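# Load an aluminum blank into the vise and tidy workpieces

## Task

Put exactly one plain gray aluminum blank in the open vise, lying on its two low bars, either in the same orientation as the blanks that begin on the infeed plate (the plate with short pins) or flipped over. Its long side must be against the fixed jaw (the end block without hoses) and its short end against the work stop (the short rod between the jaws). Every finished part must lie flat in the black outfeed tray with its pocket facing up. Every other blank, aluminum or brass, must sit entirely on the infeed plate, not stacked on another blank and not propped on the pins, either in the starting orientation or flipped over. A finished part or blank left anywhere else means failure, and nothing counts as placed if only the robot is holding it there at the end.

## Robot and tools

Robot and frames. There are two Kinova Gen3 arms, left_arm and right_arm. Each has seven joints, a Robotiq 2F-85 parallel gripper and a wrist camera. All poses use one scene frame. Its origin is on the table top midway between the arms, +x points out over the table, +z points up, and left_arm stands on the +y side. The arm names do not tell you which side of an image an arm appears on. The base of left_arm is at (-0.030, +0.285, 0) m with quat_wxyz (+0.995, 0, 0, -0.095). The base of right_arm is at (+0.030, -0.274, 0) m with quat_wxyz (+0.999, 0, 0, +0.040).

Joint order. Every per-joint list uses this order: waist (joint_1), shoulder (joint_2), upper arm roll (joint_3), elbow (joint_4), forearm roll (joint_5), wrist pitch (joint_6), wrist roll (joint_7). The stated ranges in rad are: waist, upper arm roll, forearm roll and wrist roll -69.115 to 69.115; shoulder -2.250 to 2.250; elbow -2.580 to 2.580; wrist pitch -2.100 to 2.100. A joint's true end may differ from these by up to 0.013 rad.

The row. Every command row has 18 numbers, each from -1 to 1, and always covers both arms. The first 9 are for left_arm: seven joint values, then the gripper position, then the gripper speed. The next 9 are the same for right_arm. The joint values are offsets, not poses. A value of 1.0 means 0.9985 rad for the waist, shoulder, upper arm roll and elbow, and 0.8765 rad for the forearm roll, wrist pitch and wrist roll. You may add 14 more numbers from 0 to 1, left_arm's 7 then right_arm's 7. These scale each joint's stiffness and stay in force until you change them. Very small moves may not start at low stiffness.

The gripper numbers are absolute. For position, +1 is fully open (85 mm), 0 is about 41 mm, the pads touch at about -0.8, and -1 keeps closing until something stops the fingers. For speed, -1 is about 20 mm/s, 0 is about 85 and +1 is about 150. The arm chooses the grip force, roughly 190 to 235 N per pad. To hold firmly, send -1 and keep sending it. For a softer grip, open first and then close to a position just narrower than the part. To release, send a position wider than the part. To leave a gripper unchanged, repeat its previous two numbers, because a 0 there is a real command. end_effector_position is the point between the pads when they are closed. The fingertips reach about 19 mm past it when closed and 6 mm when fully open. Closing also pushes the pads about 13 mm further from the wrist, so keep that much clearance above surfaces.

Tools.
execute_actions(actions): a list of actions. Each action is a list of up to 15 rows, and each row runs for one control step of 1/30 s. If an action has fewer rows, its last row repeats until 15 steps have run. Within an action, every row's joint offsets are measured from the joint angles at the start of that action, not from the previous row. For the first action of a call, that start is the last reported angles. An empty list just returns the state and images. If an action would push a joint more than 0.013 rad beyond its range, that action is refused for both arms. If the first action fails this check, or any action is malformed, the whole call is refused.
move(target, speed, blocking): target is one 18-number row. Its offsets count from the Joint positions in the latest result that lists them. All joints travel along paths that finish together, so the gripper usually moves on a curve. A path takes 0.5 to 10 s. speed, in rad/s from 0.01 to 2 with a default of 0.5, is the top speed of the joint that has the farthest to go. The gripper numbers are applied at the start. Moves do not avoid obstacles or the other arm. With blocking=false the call returns after 0.5 s. Until a result shows the move has ended, other moves and execute_actions are refused, so use wait or stop first. The move: line gives the ending (done, off_target, moving, held or fault), limits=held or limits=none, and each arm's joint that is farthest from its target.
wait(seconds): 0 to 10 s. Lets the scene run while any running move continues.
stop(): brakes a running move. The fingers keep moving.
zoom_image(camera, region): camera is cam_low, cam_left_wrist or cam_right_wrist. region is [x0, y0, x1, y1] in pixels of that camera's 672x504 image, with its origin at the top-left, and no larger than 504 by 504.
read_manual(section): returns only licence texts.
finished_scene(scene): pass the current scene number to end the scene. This cannot be undone.

Motion limits. At each step, the target sent to a joint stays within 0.304 rad of its measured angle for the first four joints and 0.266 rad for the last three. Smaller leads apply when stiffness is set. Targets are also scaled back if they would put the gripper more than 70 mm from where it is now. Large moves therefore take several actions and may stop short of the target.

Results. The state line gives each gripper's position in m and its quat_wxyz. These readings are less accurate at long reach. Results also list Joint positions (rad), Joint velocities (rad/s), Joint targets and Joint torques, plus step readings, where HELD marks an arm that was held back. "joint command not followed" means a clearance check changed or blocked some joint targets. "joint sent to its limit" means a joint reached its end. position_measured_pct is about 50 minus 50 times the finger position, so 0 means fully open. If the fingers stop early with a reading under 90, they are holding something. A reading of about 90 means the pads met on nothing or on something very thin. A MOTOR HOT line appears from 60 °C, and at 75 °C the arm sags (OVER-TEMPERATURE FAULT). Holding loads heats the motors, even while you are composing a reply, and the robot keeps its last command during that time.

Avoid. If contact torque reaches a joint's load limit (50.2 N m for the first four joints, 31.6 for the last three, including any held weight), that arm stops for 10 s. Do not let the arms strike or press each other, and do not slam, drop or shove parts hard. Anything knocked off the table fails the task. A part may sometimes be tugged or nudged, so check your grips. Let go of every part before finishing.

Each tool is called after "Request:" as name(argument=value, ...) on one line, values as JSON.

## Session

Request:
execute_actions(actions=[])

Scene clock: 0.00 s.
left_arm: end_effector_position=(+0.5055, -0.0402, +0.1799) position_measured_pct=0.0 end_effector_quat_wxyz=(+0.202, +0.102, +0.963, +0.146) | right_arm: end_effector_position=(+0.2671, -0.5860, +0.2162) position_measured_pct=0.0 end_effector_quat_wxyz=(-0.021, +0.795, +0.606, -0.014)
Joint names: [waist, shoulder, upper arm roll, elbow, forearm roll, wrist pitch, wrist roll]
Joint positions: left_arm=[ 0.694  0.766 -0.285  1.272 -0.335  0.967  2.224] | right_arm=[ 0.761  0.323  0.21   1.781 -0.045  1.089  0.635]
Joint velocities: left_arm=[-0.    -0.002 -0.     0.    -0.001 -0.     0.   ] | right_arm=[ 0.001  0.    -0.     0.     0.     0.     0.001]
Joint torques (N m, as the joint torque sensors report them, + toward a larger angle): no reading
Motor temperatures (°C, as the motors report them): left_arm=[37 37 36 38 43 38 39] | right_arm=[41 37 36 35 44 43 43]
Joint targets: left_arm=[0.694 0.766 -0.285 1.272 -0.335 0.967 2.224] | right_arm=[0.761 0.323 0.210 1.781 -0.045 1.089 0.635]
Joint stiffness scale: left_arm=[1. 1. 1. 1. 1. 1. 1.] | right_arm=[1. 1. 1. 1. 1. 1. 1.]

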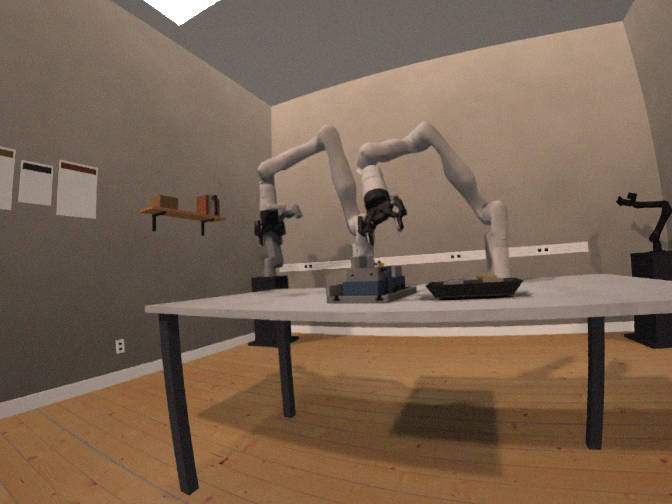

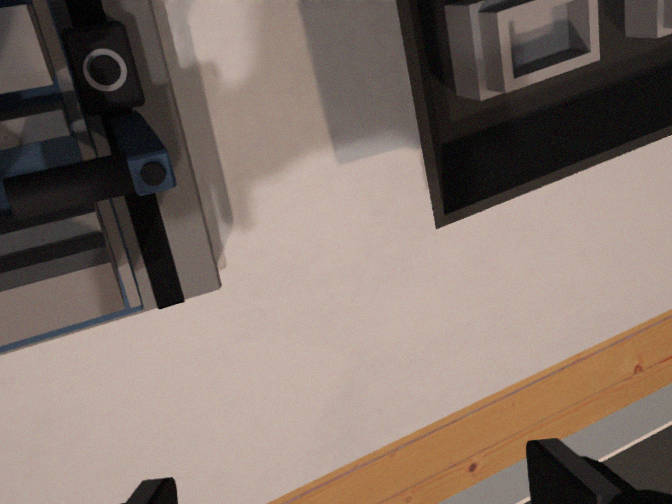

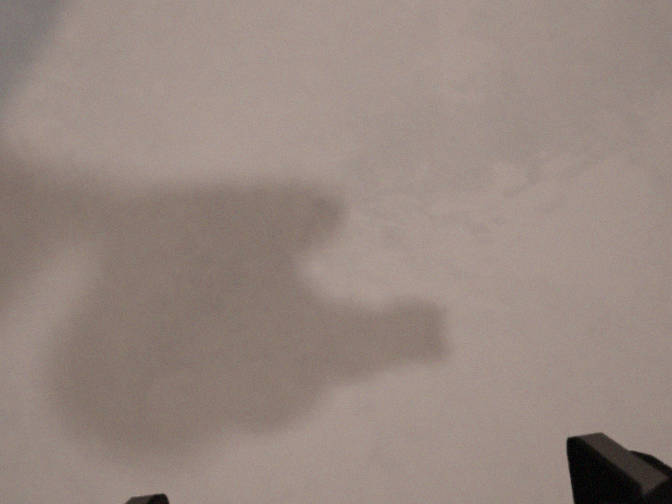

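Request:
move(target=[-0.385,-0.336,0.285,-0.114,0.382,0.669,-0.176,1,0,0,0,0,0,0,0,0,1,0], speed=0.8)

Scene clock: 1.77 s.
left_arm: end_effector_position=(+0.3899, +0.0287, +0.3484) position_measured_pct=0.0 end_effector_quat_wxyz=(+0.003, -0.003, +1.000, +0.002) | right_arm: end_effector_position=(+0.2671, -0.5860, +0.2162) position_measured_pct=0.0 end_effector_quat_wxyz=(-0.021, +0.795, +0.606, -0.014)
Joint names: [waist, shoulder, upper arm roll, elbow, forearm roll, wrist pitch, wrist roll]
Joint positions: left_arm=[ 0.313  0.433 -0.003  1.16  -0.005  1.545  2.077] | right_arm=[ 0.761  0.323  0.21   1.781 -0.045  1.089  0.635]
Joint velocities: left_arm=[-0.002 -0.004  0.    -0.     0.    -0.     0.   ] | right_arm=[ 0.001 -0.    -0.    -0.     0.001  0.     0.   ]
Joint torques (N m, as the joint torque sensors report them, + toward a larger angle): left_arm=[ -0.29 -17.     0.03  -9.3   -0.17   0.09   0.62] | right_arm=[ -0.09 -13.15   0.38  -7.09  -0.05   0.13  -0.34]
Motor temperatures (°C, as the motors report them): left_arm=[37 37 36 38 43 38 39] | right_arm=[41 37 36 35 44 43 43]
Joint targets: left_arm=[0.310 0.430 -0.001 1.158 0.000 1.553 2.069] | right_arm=[0.761 0.323 0.210 1.781 -0.045 1.089 0.635]
Joint stiffness scale: left_arm=[1. 1. 1. 1. 1. 1. 1.] | right_arm=[1. 1. 1. 1. 1. 1. 1.]
move: done; limits=none; left_arm: farthest joint: the wrist pitch, 0.008 radians from its target (0.587 radians at the start); right_arm: farthest joint: the waist, 0.000 radians from its target (0.000 radians at the start)

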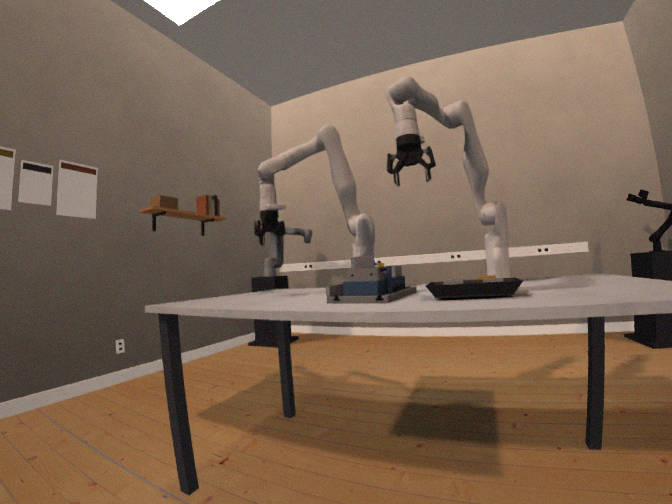

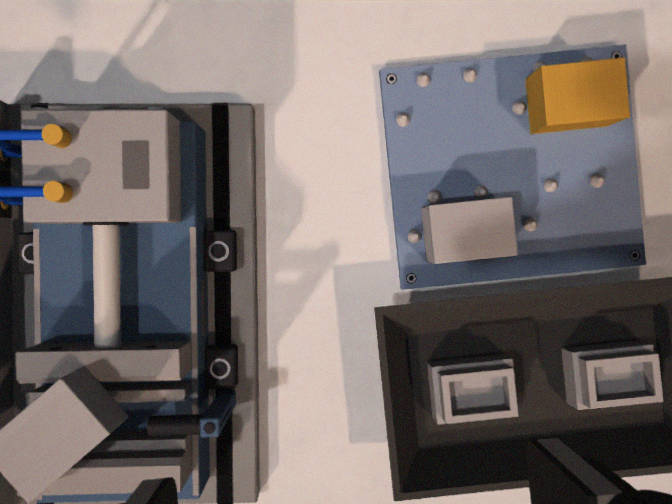

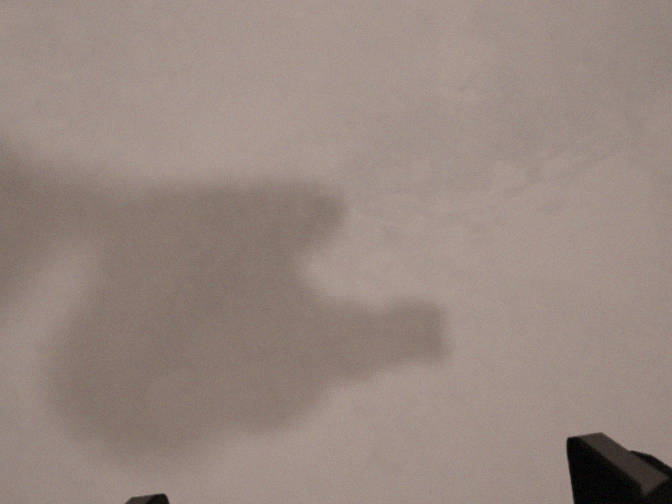

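Request:
move(target=[-0.8,-0.2,0,0,0,0,0,1,0,-0.99,0.109,-0.21,-0.465,0.051,0.347,0.716,1,0], speed=0.8)

Scene clock: 3.97 s.
left_arm: end_effector_position=(+0.4261, +0.3994, +0.4434) position_measured_pct=0.0 end_effector_quat_wxyz=(+0.100, -0.388, +0.916, -0.008) | right_arm: end_effector_position=(+0.4998, -0.1487, +0.2998) position_measured_pct=0.0 end_effector_quat_wxyz=(-0.000, +0.008, +1.000, +0.005)
Joint names: [waist, shoulder, upper arm roll, elbow, forearm roll, wrist pitch, wrist roll]
Joint positions: left_arm=[-0.483  0.236 -0.003  1.16  -0.005  1.545  2.077] | right_arm=[-0.225  0.429  0.001  1.321 -0.01   1.388  1.252]
Joint velocities: left_arm=[-0.003 -0.001  0.    -0.001 -0.     0.    -0.001] | right_arm=[-0.003  0.     0.    -0.     0.002 -0.     0.001]
Joint torques (N m, as the joint torque sensors report them, + toward a larger angle): left_arm=[ -0.2  -13.93   0.09  -9.67  -0.26  -0.43   0.62] | right_arm=[ -0.1  -16.43  -0.11  -8.12  -0.16   0.07  -0.33]
Motor temperatures (°C, as the motors report them): left_arm=[37 37 36 38 43 38 39] | right_arm=[41 37 36 35 44 43 43]
Joint targets: left_arm=[-0.486 0.233 -0.003 1.160 -0.005 1.545 2.077] | right_arm=[-0.227 0.432 0.000 1.316 -0.000 1.393 1.262]
Joint stiffness scale: left_arm=[1. 1. 1. 1. 1. 1. 1.] | right_arm=[1. 1. 1. 1. 1. 1. 1.]
move: off_target (right_arm); limits=none; left_arm: farthest joint: the waist, 0.003 radians from its target (0.798 radians at the start); right_arm: farthest joint: the wrist roll, 0.011 radians from its target (0.628 radians at the start)

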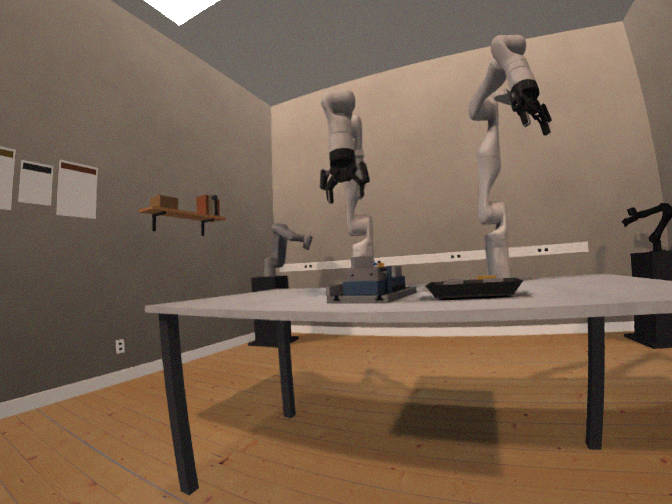

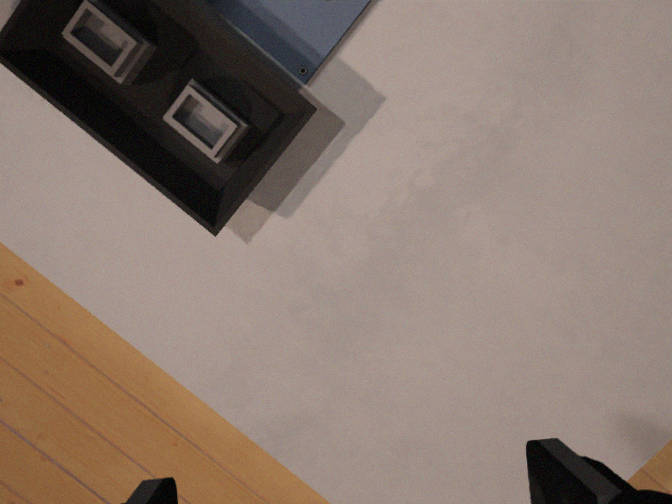

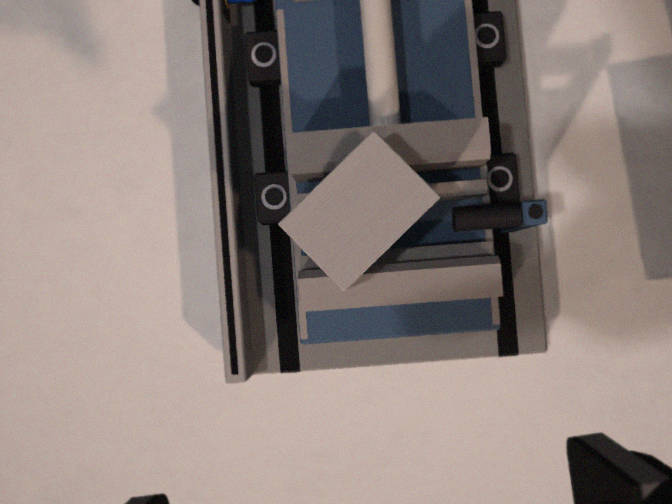

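Request:
move(target=[0,0,0,0,0,0,0,1,0,-0.061,0.017,0,0.466,0.011,-0.545,0.66,1,0], speed=0.6)

Scene clock: 5.87 s.
left_arm: end_effector_position=(+0.4260, +0.3996, +0.4434) position_measured_pct=0.0 end_effector_quat_wxyz=(+0.100, -0.388, +0.916, -0.008) | right_arm: end_effector_position=(+0.4406, -0.1415, +0.1619) position_measured_pct=0.0 end_effector_quat_wxyz=(+0.000, -0.299, +0.954, +0.004)
Joint names: [waist, shoulder, upper arm roll, elbow, forearm roll, wrist pitch, wrist roll]
Joint positions: left_arm=[-0.483  0.236 -0.003  1.16  -0.005  1.545  2.077] | right_arm=[-0.284  0.444  0.001  1.782 -0.009  0.915  1.82 ]
Joint velocities: left_arm=[-0.    -0.001 -0.    -0.001 -0.001  0.001 -0.001] | right_arm=[-0.001 -0.     0.001  0.001  0.002 -0.     0.   ]
Joint torques (N m, as the joint torque sensors report them, + toward a larger angle): left_arm=[ -0.15 -13.9    0.18  -9.72  -0.28  -0.43   0.71] | right_arm=[ -0.2  -15.12  -0.12  -6.46  -0.04   0.12  -0.37]
Motor temperatures (°C, as the motors report them): left_arm=[37 37 36 38 43 38 39] | right_arm=[41 37 36 35 44 43 43]
Joint targets: left_arm=[-0.483 0.236 -0.003 1.160 -0.005 1.545 2.077] | right_arm=[-0.286 0.446 0.001 1.787 -0.000 0.911 1.831]
Joint stiffness scale: left_arm=[1. 1. 1. 1. 1. 1. 1.] | right_arm=[1. 1. 1. 1. 1. 1. 1.]
move: done; limits=none; left_arm: farthest joint: the waist, 0.000 radians from its target (0.000 radians at the start); right_arm: farthest joint: the wrist roll, 0.010 radians from its target (0.578 radians at the start)

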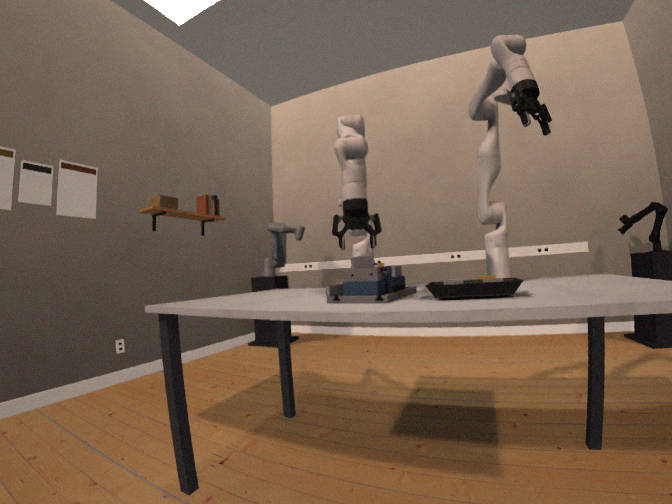

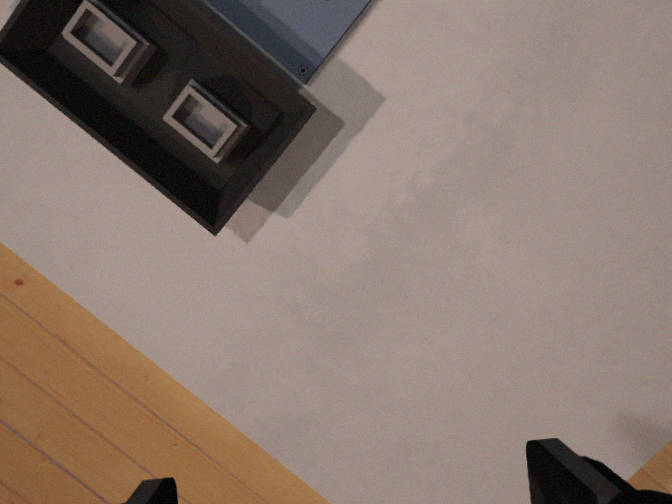

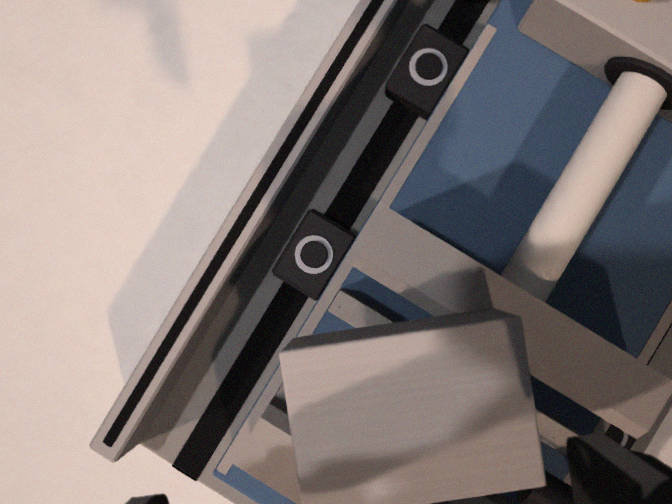

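Request:
move(target=[0,0,0,0,0,0,0,1,0,-0.019,-0.004,0,0.085,0.01,-0.092,-0.01,1,0], speed=0.2)

Request:
zoom_image(camera="cam_low", region=[290,190,450,310])

Scene clock: 6.97 s.
left_arm: end_effector_position=(+0.4260, +0.3996, +0.4434) position_measured_pct=0.0 end_effector_quat_wxyz=(+0.100, -0.388, +0.916, -0.008) | right_arm: end_effector_position=(+0.4225, -0.1411, +0.1432) position_measured_pct=0.0 end_effector_quat_wxyz=(-0.001, -0.307, +0.952, +0.003)
Joint names: [waist, shoulder, upper arm roll, elbow, forearm roll, wrist pitch, wrist roll]
Joint positions: left_arm=[-0.483  0.236 -0.003  1.16  -0.005  1.545  2.077] | right_arm=[-0.301  0.443  0.001  1.862 -0.009  0.839  1.82 ]
Joint velocities: left_arm=[-0.     0.001  0.001  0.001 -0.001 -0.001 -0.001] | right_arm=[-0.001 -0.001  0.     0.001  0.001 -0.     0.   ]
Joint torques (N m, as the joint torque sensors report them, + toward a larger angle): left_arm=[ -0.17 -13.8    0.16  -9.62  -0.23  -0.55   0.79] | right_arm=[ -0.31 -14.35  -0.25  -5.88  -0.05   0.06  -0.32]
Motor temperatures (°C, as the motors report them): left_arm=[37 37 36 38 43 38 39] | right_arm=[41 37 36 35 44 43 43]
Joint targets: left_arm=[-0.483 0.236 -0.003 1.160 -0.005 1.545 2.077] | right_arm=[-0.303 0.440 0.001 1.867 -0.001 0.834 1.812]
Joint stiffness scale: left_arm=[1. 1. 1. 1. 1. 1. 1.] | right_arm=[1. 1. 1. 1. 1. 1. 1.]
move: done; limits=none; left_arm: farthest joint: the waist, 0.000 radians from its target (0.000 radians at the start); right_arm: farthest joint: the forearm roll, 0.009 radians from its target (0.009 radians at the start)

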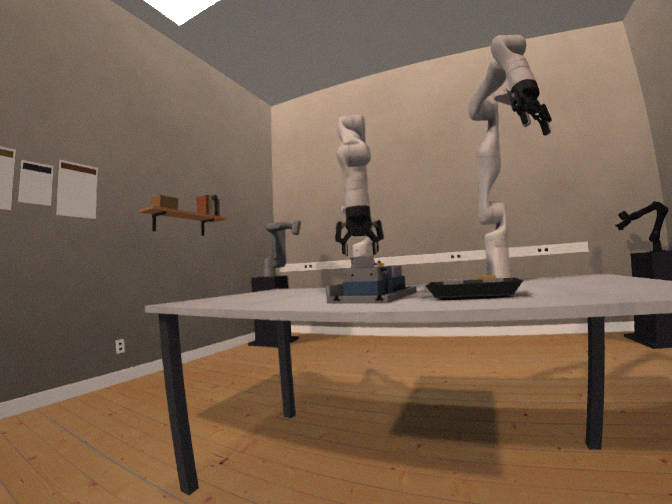

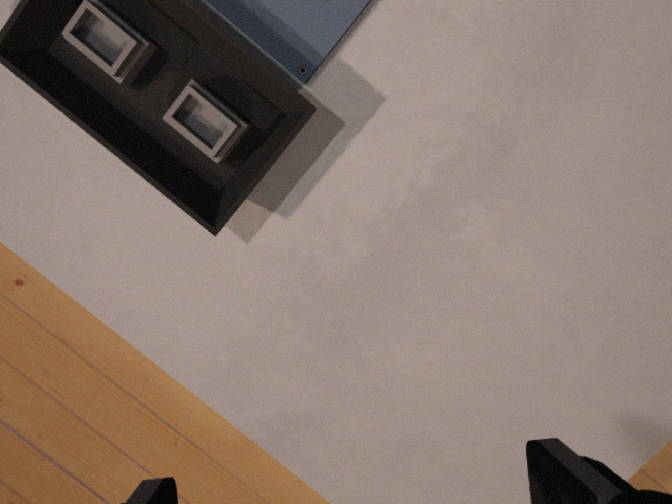

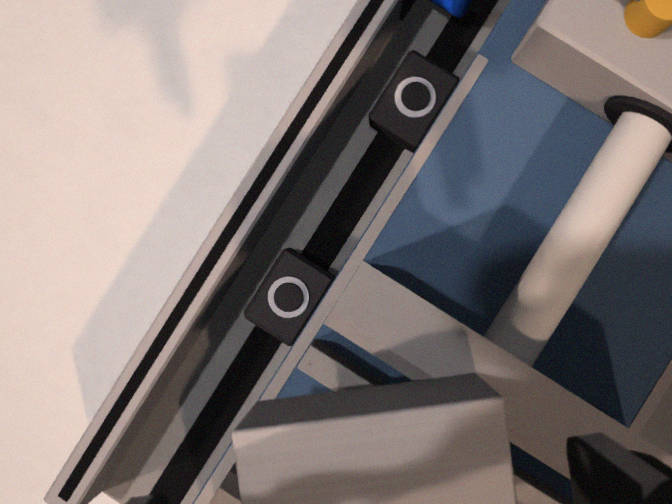

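Region (290, 190, 450, 310) of cam_low's 672x504 image, scaled by 3.150, with more detail than that image has; it fills the top 378 rows of this view, and the rest is white.

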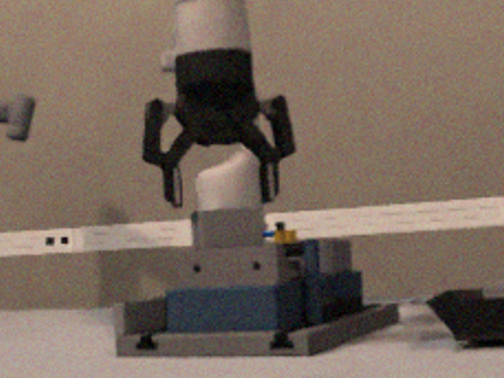

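Request:
move(target=[0,0,0,0,0,0,0,1,0,0,0.039,0,0.032,0,-0.08,0,1,0], speed=0.15)

Request:
move(target=[0,0,0,0,0,0,0,1,0,0,0,0,0,0,0,0,-1,-0.5])

Request:
zoom_image(camera="cam_low", region=[290,190,450,310])

Scene clock: 8.00 s.
left_arm: end_effector_position=(+0.4260, +0.3996, +0.4434) position_measured_pct=0.0 end_effector_quat_wxyz=(+0.100, -0.388, +0.916, -0.008) | right_arm: end_effector_position=(+0.4231, -0.1409, +0.1221) position_measured_pct=0.0 end_effector_quat_wxyz=(+0.000, -0.307, +0.952, +0.003)
Joint names: [waist, shoulder, upper arm roll, elbow, forearm roll, wrist pitch, wrist roll]
Joint positions: left_arm=[-0.483  0.236 -0.003  1.16  -0.005  1.545  2.077] | right_arm=[-0.301  0.479  0.001  1.889 -0.009  0.773  1.82 ]
Joint velocities: left_arm=[-0.     0.    -0.    -0.001  0.     0.     0.001] | right_arm=[ 0.     0.003  0.001 -0.001 -0.001 -0.    -0.   ]
Joint torques (N m, as the joint torque sensors report them, + toward a larger angle): left_arm=[ -0.13 -13.66   0.02  -9.9   -0.22  -0.42   0.66] | right_arm=[ -0.22 -14.65   0.04  -5.52  -0.03   0.12  -0.27]
Motor temperatures (°C, as the motors report them): left_arm=[37 37 36 38 43 38 39] | right_arm=[41 37 36 35 44 43 43]
Joint targets: left_arm=[-0.483 0.236 -0.003 1.160 -0.005 1.545 2.077] | right_arm=[-0.301 0.482 0.001 1.894 -0.009 0.769 1.820]
Joint stiffness scale: left_arm=[1. 1. 1. 1. 1. 1. 1.] | right_arm=[1. 1. 1. 1. 1. 1. 1.]
move: done; limits=none; left_arm: farthest joint: the waist, 0.000 radians from its target (0.000 radians at the start); right_arm: farthest joint: the elbow, 0.005 radians from its target (0.032 radians at the start)

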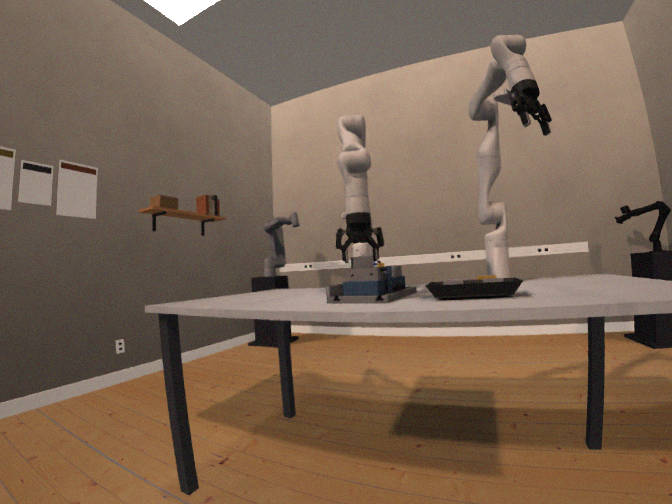

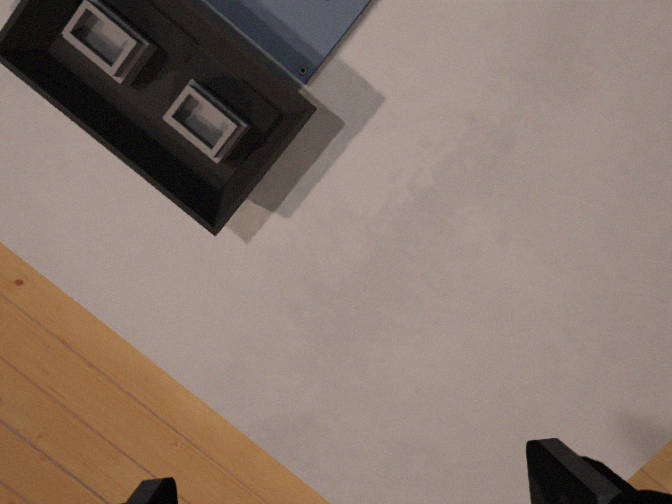

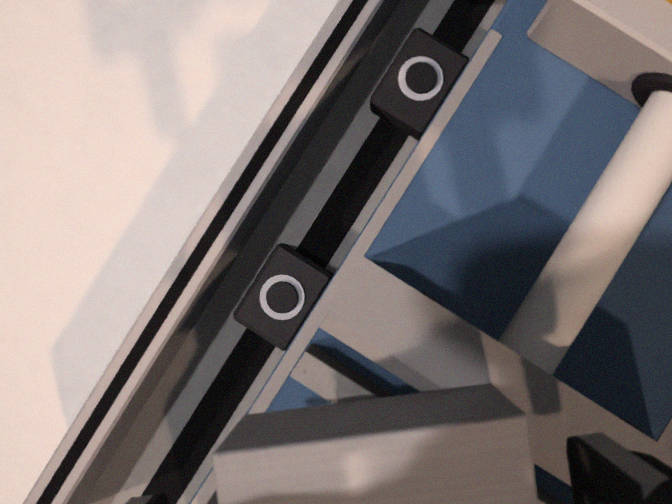

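Scene clock: 8.93 s.
left_arm: end_effector_position=(+0.4260, +0.3996, +0.4434) position_measured_pct=0.0 end_effector_quat_wxyz=(+0.100, -0.388, +0.916, -0.008) | right_arm: end_effector_position=(+0.4232, -0.1408, +0.1227) position_measured_pct=32.1 end_effector_quat_wxyz=(+0.001, -0.307, +0.952, +0.003)
Joint names: [waist, shoulder, upper arm roll, elbow, forearm roll, wrist pitch, wrist roll]
Joint positions: left_arm=[-0.483  0.236 -0.003  1.16  -0.005  1.545  2.077] | right_arm=[-0.301  0.478  0.001  1.889 -0.009  0.773  1.82 ]
Joint velocities: left_arm=[-0.001  0.001 -0.     0.002  0.002 -0.    -0.002] | right_arm=[ 0.     0.    -0.001 -0.002  0.     0.    -0.   ]
Joint torques (N m, as the joint torque sensors report them, + toward a larger angle): left_arm=[ -0.22 -13.7   -0.1   -9.94  -0.26  -0.45   0.61] | right_arm=[  0.   -12.23   0.04  -5.49  -0.11  -0.73  -0.28]
Motor temperatures (°C, as the motors report them): left_arm=[37 37 36 38 43 38 39] | right_arm=[41 37 36 35 44 43 43]
Joint targets: left_arm=[-0.483 0.236 -0.003 1.160 -0.005 1.545 2.077] | right_arm=[-0.301 0.479 0.001 1.889 -0.009 0.773 1.820]
Joint stiffness scale: left_arm=[1. 1. 1. 1. 1. 1. 1.] | right_arm=[1. 1. 1. 1. 1. 1. 1.]
move: done; limits=none; left_arm: farthest joint: the waist, 0.000 radians from its target (0.000 radians at the start); right_arm: farthest joint: the shoulder, 0.001 radians from its target (0.000 radians at the start)

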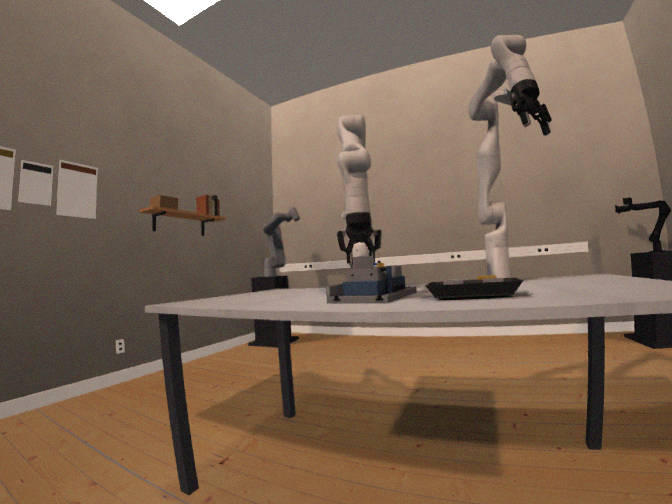

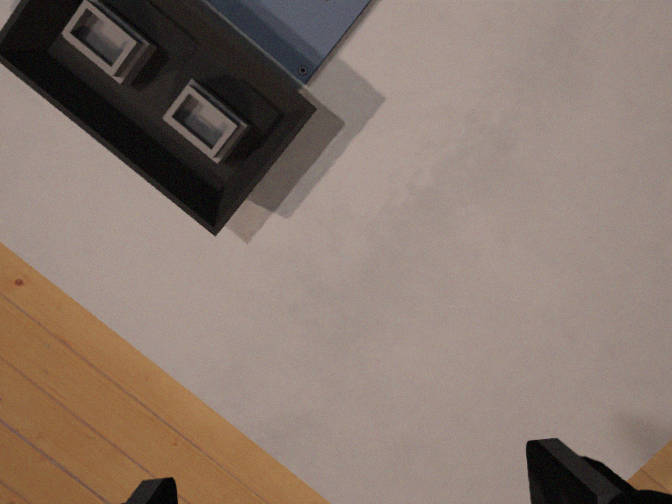

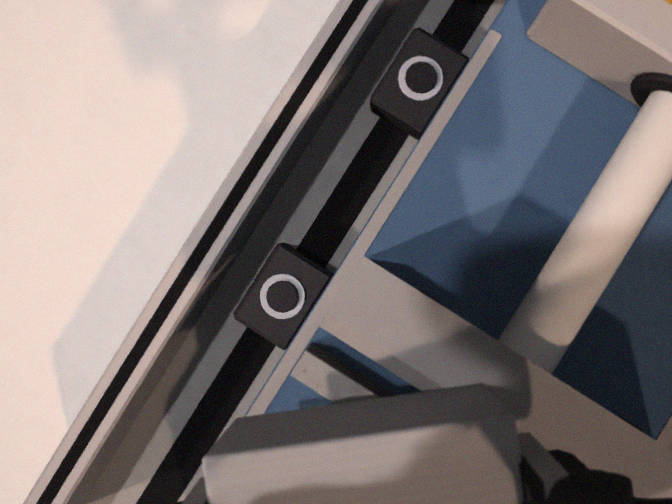

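Region (290, 190, 450, 310) of cam_low's 672x504 image, scaled by 3.150, with more detail than that image has; it fills the top 378 rows of this view, and the rest is white.

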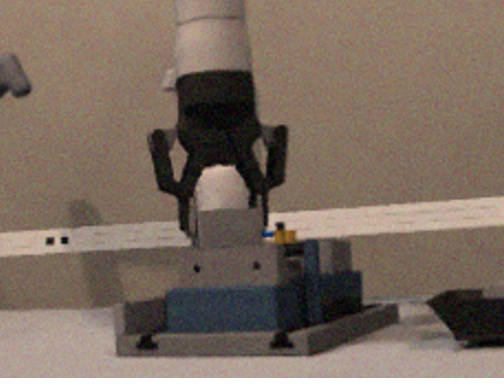

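Request:
move(target=[0,0,0,0,0,0,0,1,0,0,-0.017,0,-0.014,0,0.032,0,-1,-0.5], speed=0.1)

Request:
move(target=[0,0,0,0,0,0,0,1,0,0,0,0,0,0,0,-0.81,-1,-0.5])

Scene clock: 9.77 s.
left_arm: end_effector_position=(+0.4260, +0.3996, +0.4434) position_measured_pct=0.0 end_effector_quat_wxyz=(+0.100, -0.388, +0.916, -0.008) | right_arm: end_effector_position=(+0.4230, -0.1409, +0.1306) position_measured_pct=32.1 end_effector_quat_wxyz=(+0.001, -0.307, +0.952, +0.003)
Joint names: [waist, shoulder, upper arm roll, elbow, forearm roll, wrist pitch, wrist roll]
Joint positions: left_arm=[-0.483  0.236 -0.003  1.16  -0.005  1.545  2.077] | right_arm=[-0.301  0.463  0.001  1.88  -0.009  0.797  1.82 ]
Joint velocities: left_arm=[ 0.001 -0.     0.    -0.    -0.001  0.001  0.   ] | right_arm=[ 0.    -0.003  0.001  0.001  0.001 -0.001 -0.001]
Joint torques (N m, as the joint torque sensors report them, + toward a larger angle): left_arm=[ -0.37 -13.83   0.18  -9.99  -0.21  -0.52   0.56] | right_arm=[ -0.01 -16.05  -0.05  -6.34  -0.14   0.2   -0.32]
Motor temperatures (°C, as the motors report them): left_arm=[37 37 36 38 43 38 39] | right_arm=[41 37 36 35 44 43 43]
Joint targets: left_arm=[-0.483 0.236 -0.003 1.160 -0.005 1.545 2.077] | right_arm=[-0.301 0.461 0.001 1.875 -0.009 0.801 1.820]
Joint stiffness scale: left_arm=[1. 1. 1. 1. 1. 1. 1.] | right_arm=[1. 1. 1. 1. 1. 1. 1.]
move: done; limits=none; left_arm: farthest joint: the waist, 0.000 radians from its target (0.000 radians at the start); right_arm: farthest joint: the elbow, 0.005 radians from its target (0.014 radians at the start)

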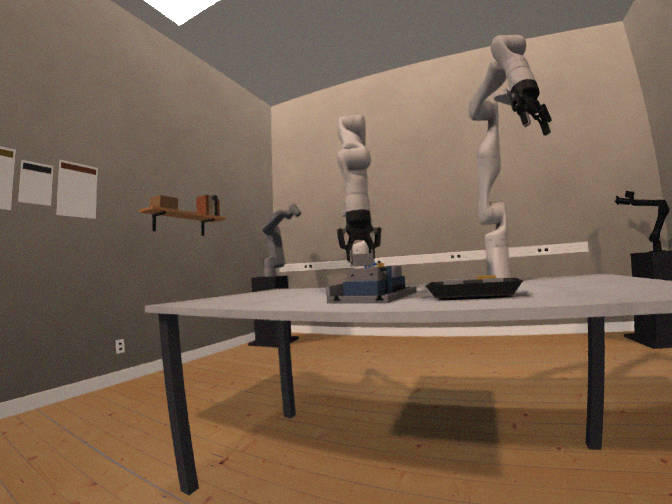

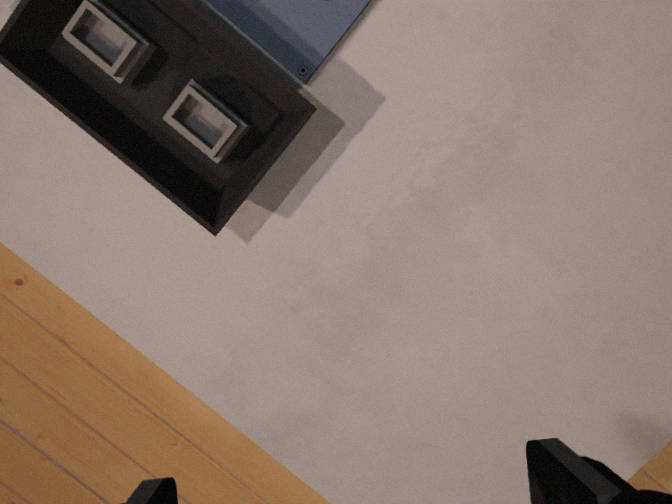

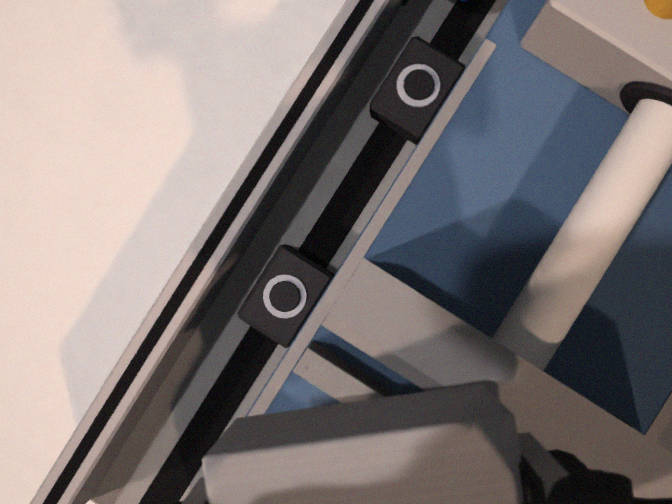

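Scene clock: 11.63 s.
left_arm: end_effector_position=(+0.4260, +0.3996, +0.4434) position_measured_pct=0.0 end_effector_quat_wxyz=(+0.100, -0.388, +0.916, -0.008) | right_arm: end_effector_position=(+0.4230, -0.1409, +0.1306) position_measured_pct=32.1 end_effector_quat_wxyz=(-0.000, +0.038, +0.999, +0.003)
Joint names: [waist, shoulder, upper arm roll, elbow, forearm roll, wrist pitch, wrist roll]
Joint positions: left_arm=[-0.483  0.236 -0.003  1.16  -0.005  1.545  2.077] | right_arm=[-0.301  0.463  0.001  1.88  -0.009  0.797  1.121]
Joint velocities: left_arm=[ 0.     0.001  0.001 -0.     0.003  0.    -0.   ] | right_arm=[-0.    -0.    -0.001  0.001 -0.001  0.001 -0.001]
Joint torques (N m, as the joint torque sensors report them, + toward a larger angle): left_arm=[ -0.17 -13.78  -0.09  -9.67  -0.18  -0.49   0.76] | right_arm=[  0.01 -15.69  -0.17  -6.36  -0.07   0.06  -0.28]
Motor temperatures (°C, as the motors report them): left_arm=[37 37 36 38 43 38 39] | right_arm=[41 37 36 35 44 43 43]
Joint targets: left_arm=[-0.483 0.236 -0.003 1.160 -0.005 1.545 2.077] | right_arm=[-0.301 0.463 0.001 1.880 -0.009 0.797 1.110]
Joint stiffness scale: left_arm=[1. 1. 1. 1. 1. 1. 1.] | right_arm=[1. 1. 1. 1. 1. 1. 1.]
move: off_target (right_arm); limits=none; left_arm: farthest joint: the waist, 0.000 radians from its target (0.000 radians at the start); right_arm: farthest joint: the wrist roll, 0.011 radians from its target (0.710 radians at the start)

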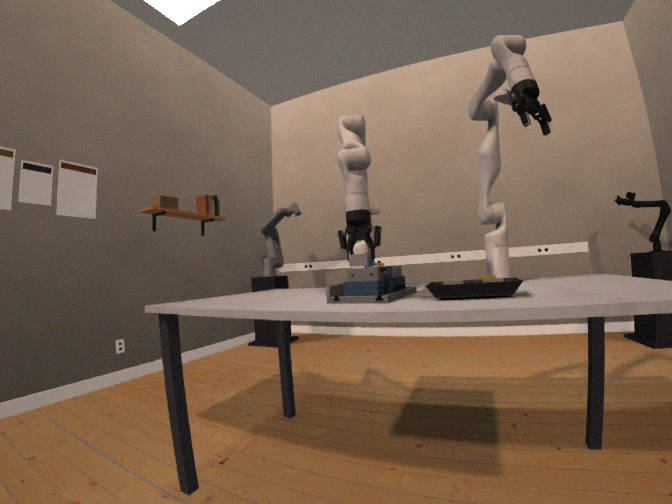

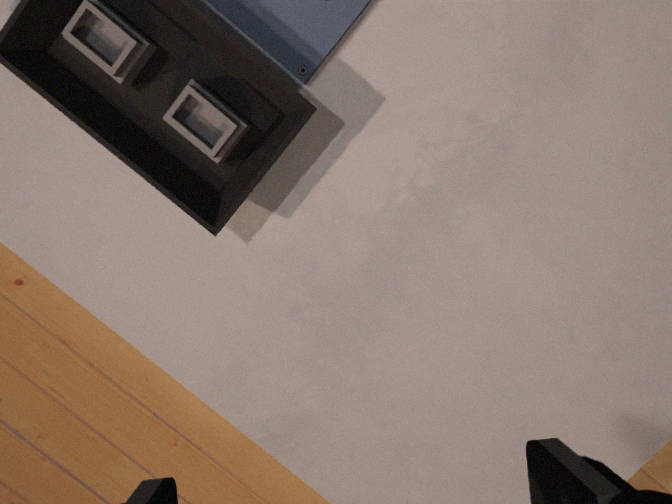

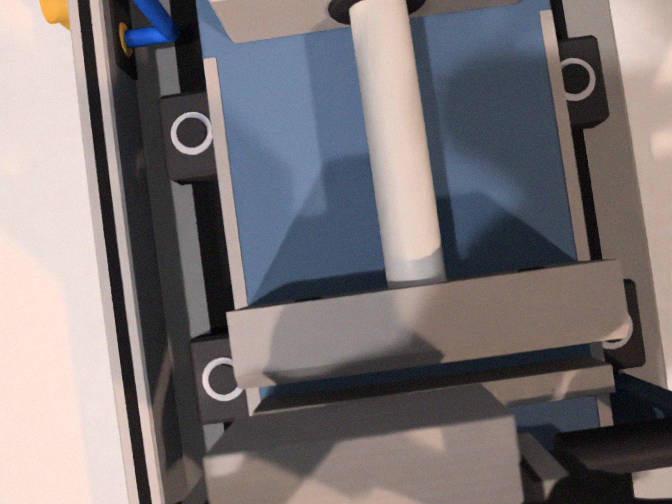

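Request:
move(target=[0,0,0,0,0,0,0,1,0,0.014,0.006,0,0.026,0,-0.032,0.02,-1,-0.5], speed=0.1)

Scene clock: 12.63 s.
left_arm: end_effector_position=(+0.4260, +0.3996, +0.4434) position_measured_pct=0.0 end_effector_quat_wxyz=(+0.100, -0.388, +0.916, -0.008) | right_arm: end_effector_position=(+0.4205, -0.1472, +0.1245) position_measured_pct=32.1 end_effector_quat_wxyz=(-0.001, +0.040, +0.999, +0.003)
Joint names: [waist, shoulder, upper arm roll, elbow, forearm roll, wrist pitch, wrist roll]
Joint positions: left_arm=[-0.483  0.236 -0.003  1.16  -0.005  1.545  2.077] | right_arm=[-0.289  0.467  0.001  1.901 -0.009  0.773  1.128]
Joint velocities: left_arm=[-0.    -0.     0.001 -0.    -0.001  0.001  0.   ] | right_arm=[ 0.002  0.001 -0.     0.001 -0.001 -0.001 -0.001]
Joint torques (N m, as the joint torque sensors report them, + toward a larger angle): left_arm=[ -0.15 -13.85   0.05  -9.79  -0.36  -0.46   0.7 ] | right_arm=[  0.09 -15.34  -0.26  -6.29  -0.17   0.    -0.36]
Motor temperatures (°C, as the motors report them): left_arm=[37 37 36 38 43 38 39] | right_arm=[41 37 36 35 44 43 43]
Joint targets: left_arm=[-0.483 0.236 -0.003 1.160 -0.005 1.545 2.077] | right_arm=[-0.287 0.469 0.001 1.906 -0.009 0.769 1.138]
Joint stiffness scale: left_arm=[1. 1. 1. 1. 1. 1. 1.] | right_arm=[1. 1. 1. 1. 1. 1. 1.]
move: off_target (right_arm); limits=none; left_arm: farthest joint: the waist, 0.000 radians from its target (0.000 radians at the start); right_arm: farthest joint: the wrist roll, 0.011 radians from its target (0.018 radians at the start)

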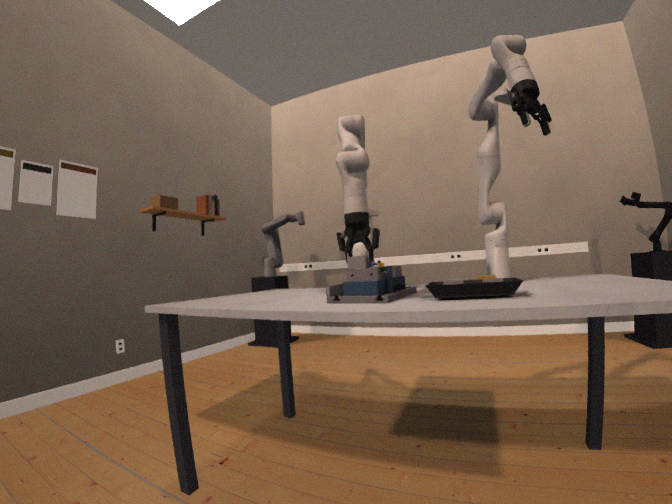

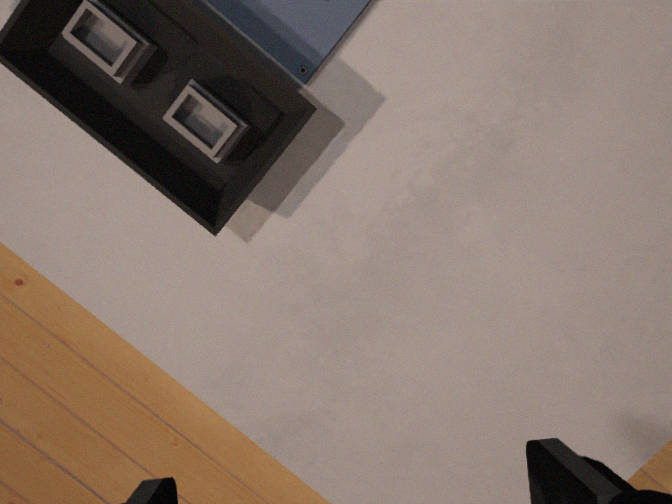

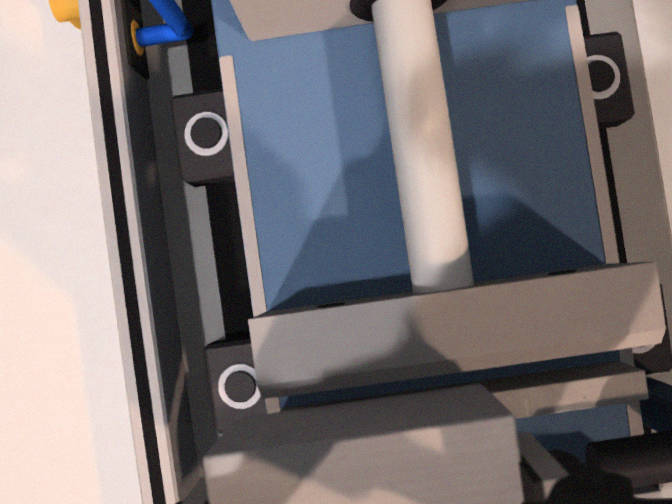

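About 4 mm clearance. Down 10 mm.

Request:
move(target=[0,0,0,0,0,0,0,1,0,0,0.02,0,0.017,0,-0.039,0,-1,-0.5], speed=0.05)

Scene clock: 13.77 s.
left_arm: end_effector_position=(+0.4260, +0.3996, +0.4434) position_measured_pct=0.0 end_effector_quat_wxyz=(+0.100, -0.388, +0.916, -0.008) | right_arm: end_effector_position=(+0.4204, -0.1474, +0.1148) position_measured_pct=32.1 end_effector_quat_wxyz=(-0.001, +0.040, +0.999, +0.003)
Joint names: [waist, shoulder, upper arm roll, elbow, forearm roll, wrist pitch, wrist roll]
Joint positions: left_arm=[-0.483  0.236 -0.003  1.16  -0.005  1.545  2.077] | right_arm=[-0.289  0.484  0.001  1.913 -0.009  0.744  1.128]
Joint velocities: left_arm=[-0.     0.001 -0.001 -0.001 -0.    -0.001 -0.001] | right_arm=[ 0.     0.002  0.001  0.001  0.    -0.001  0.001]
Joint torques (N m, as the joint torque sensors report them, + toward a larger angle): left_arm=[ -0.46 -13.83  -0.07  -9.62  -0.24  -0.51   0.8 ] | right_arm=[ -0.01 -15.99  -0.06  -6.22  -0.13   0.09  -0.23]
Motor temperatures (°C, as the motors report them): left_arm=[37 37 36 38 43 38 39] | right_arm=[41 37 36 35 44 43 43]
Joint targets: left_arm=[-0.483 0.236 -0.003 1.160 -0.005 1.545 2.077] | right_arm=[-0.289 0.487 0.001 1.918 -0.009 0.739 1.128]
Joint stiffness scale: left_arm=[1. 1. 1. 1. 1. 1. 1.] | right_arm=[1. 1. 1. 1. 1. 1. 1.]
move: done; limits=none; left_arm: farthest joint: the waist, 0.000 radians from its target (0.000 radians at the start); right_arm: farthest joint: the elbow, 0.005 radians from its target (0.017 radians at the start)

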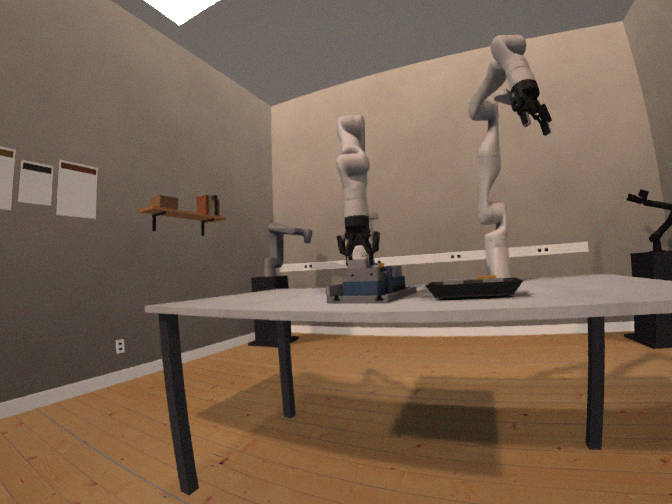

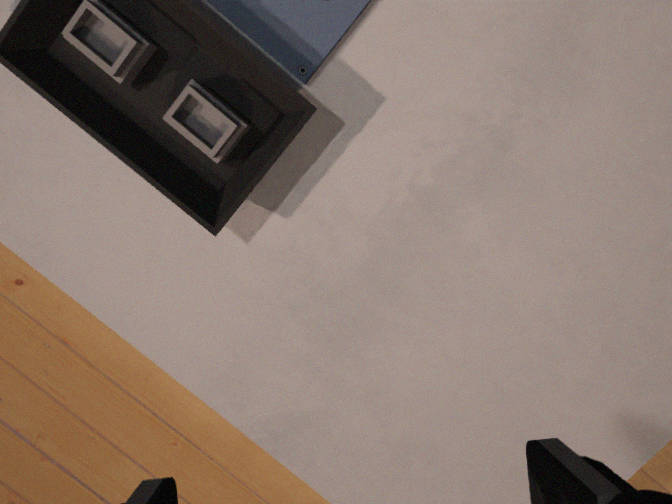

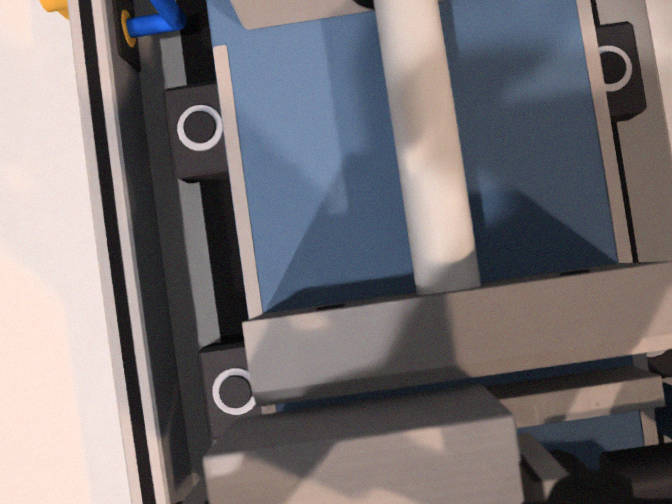

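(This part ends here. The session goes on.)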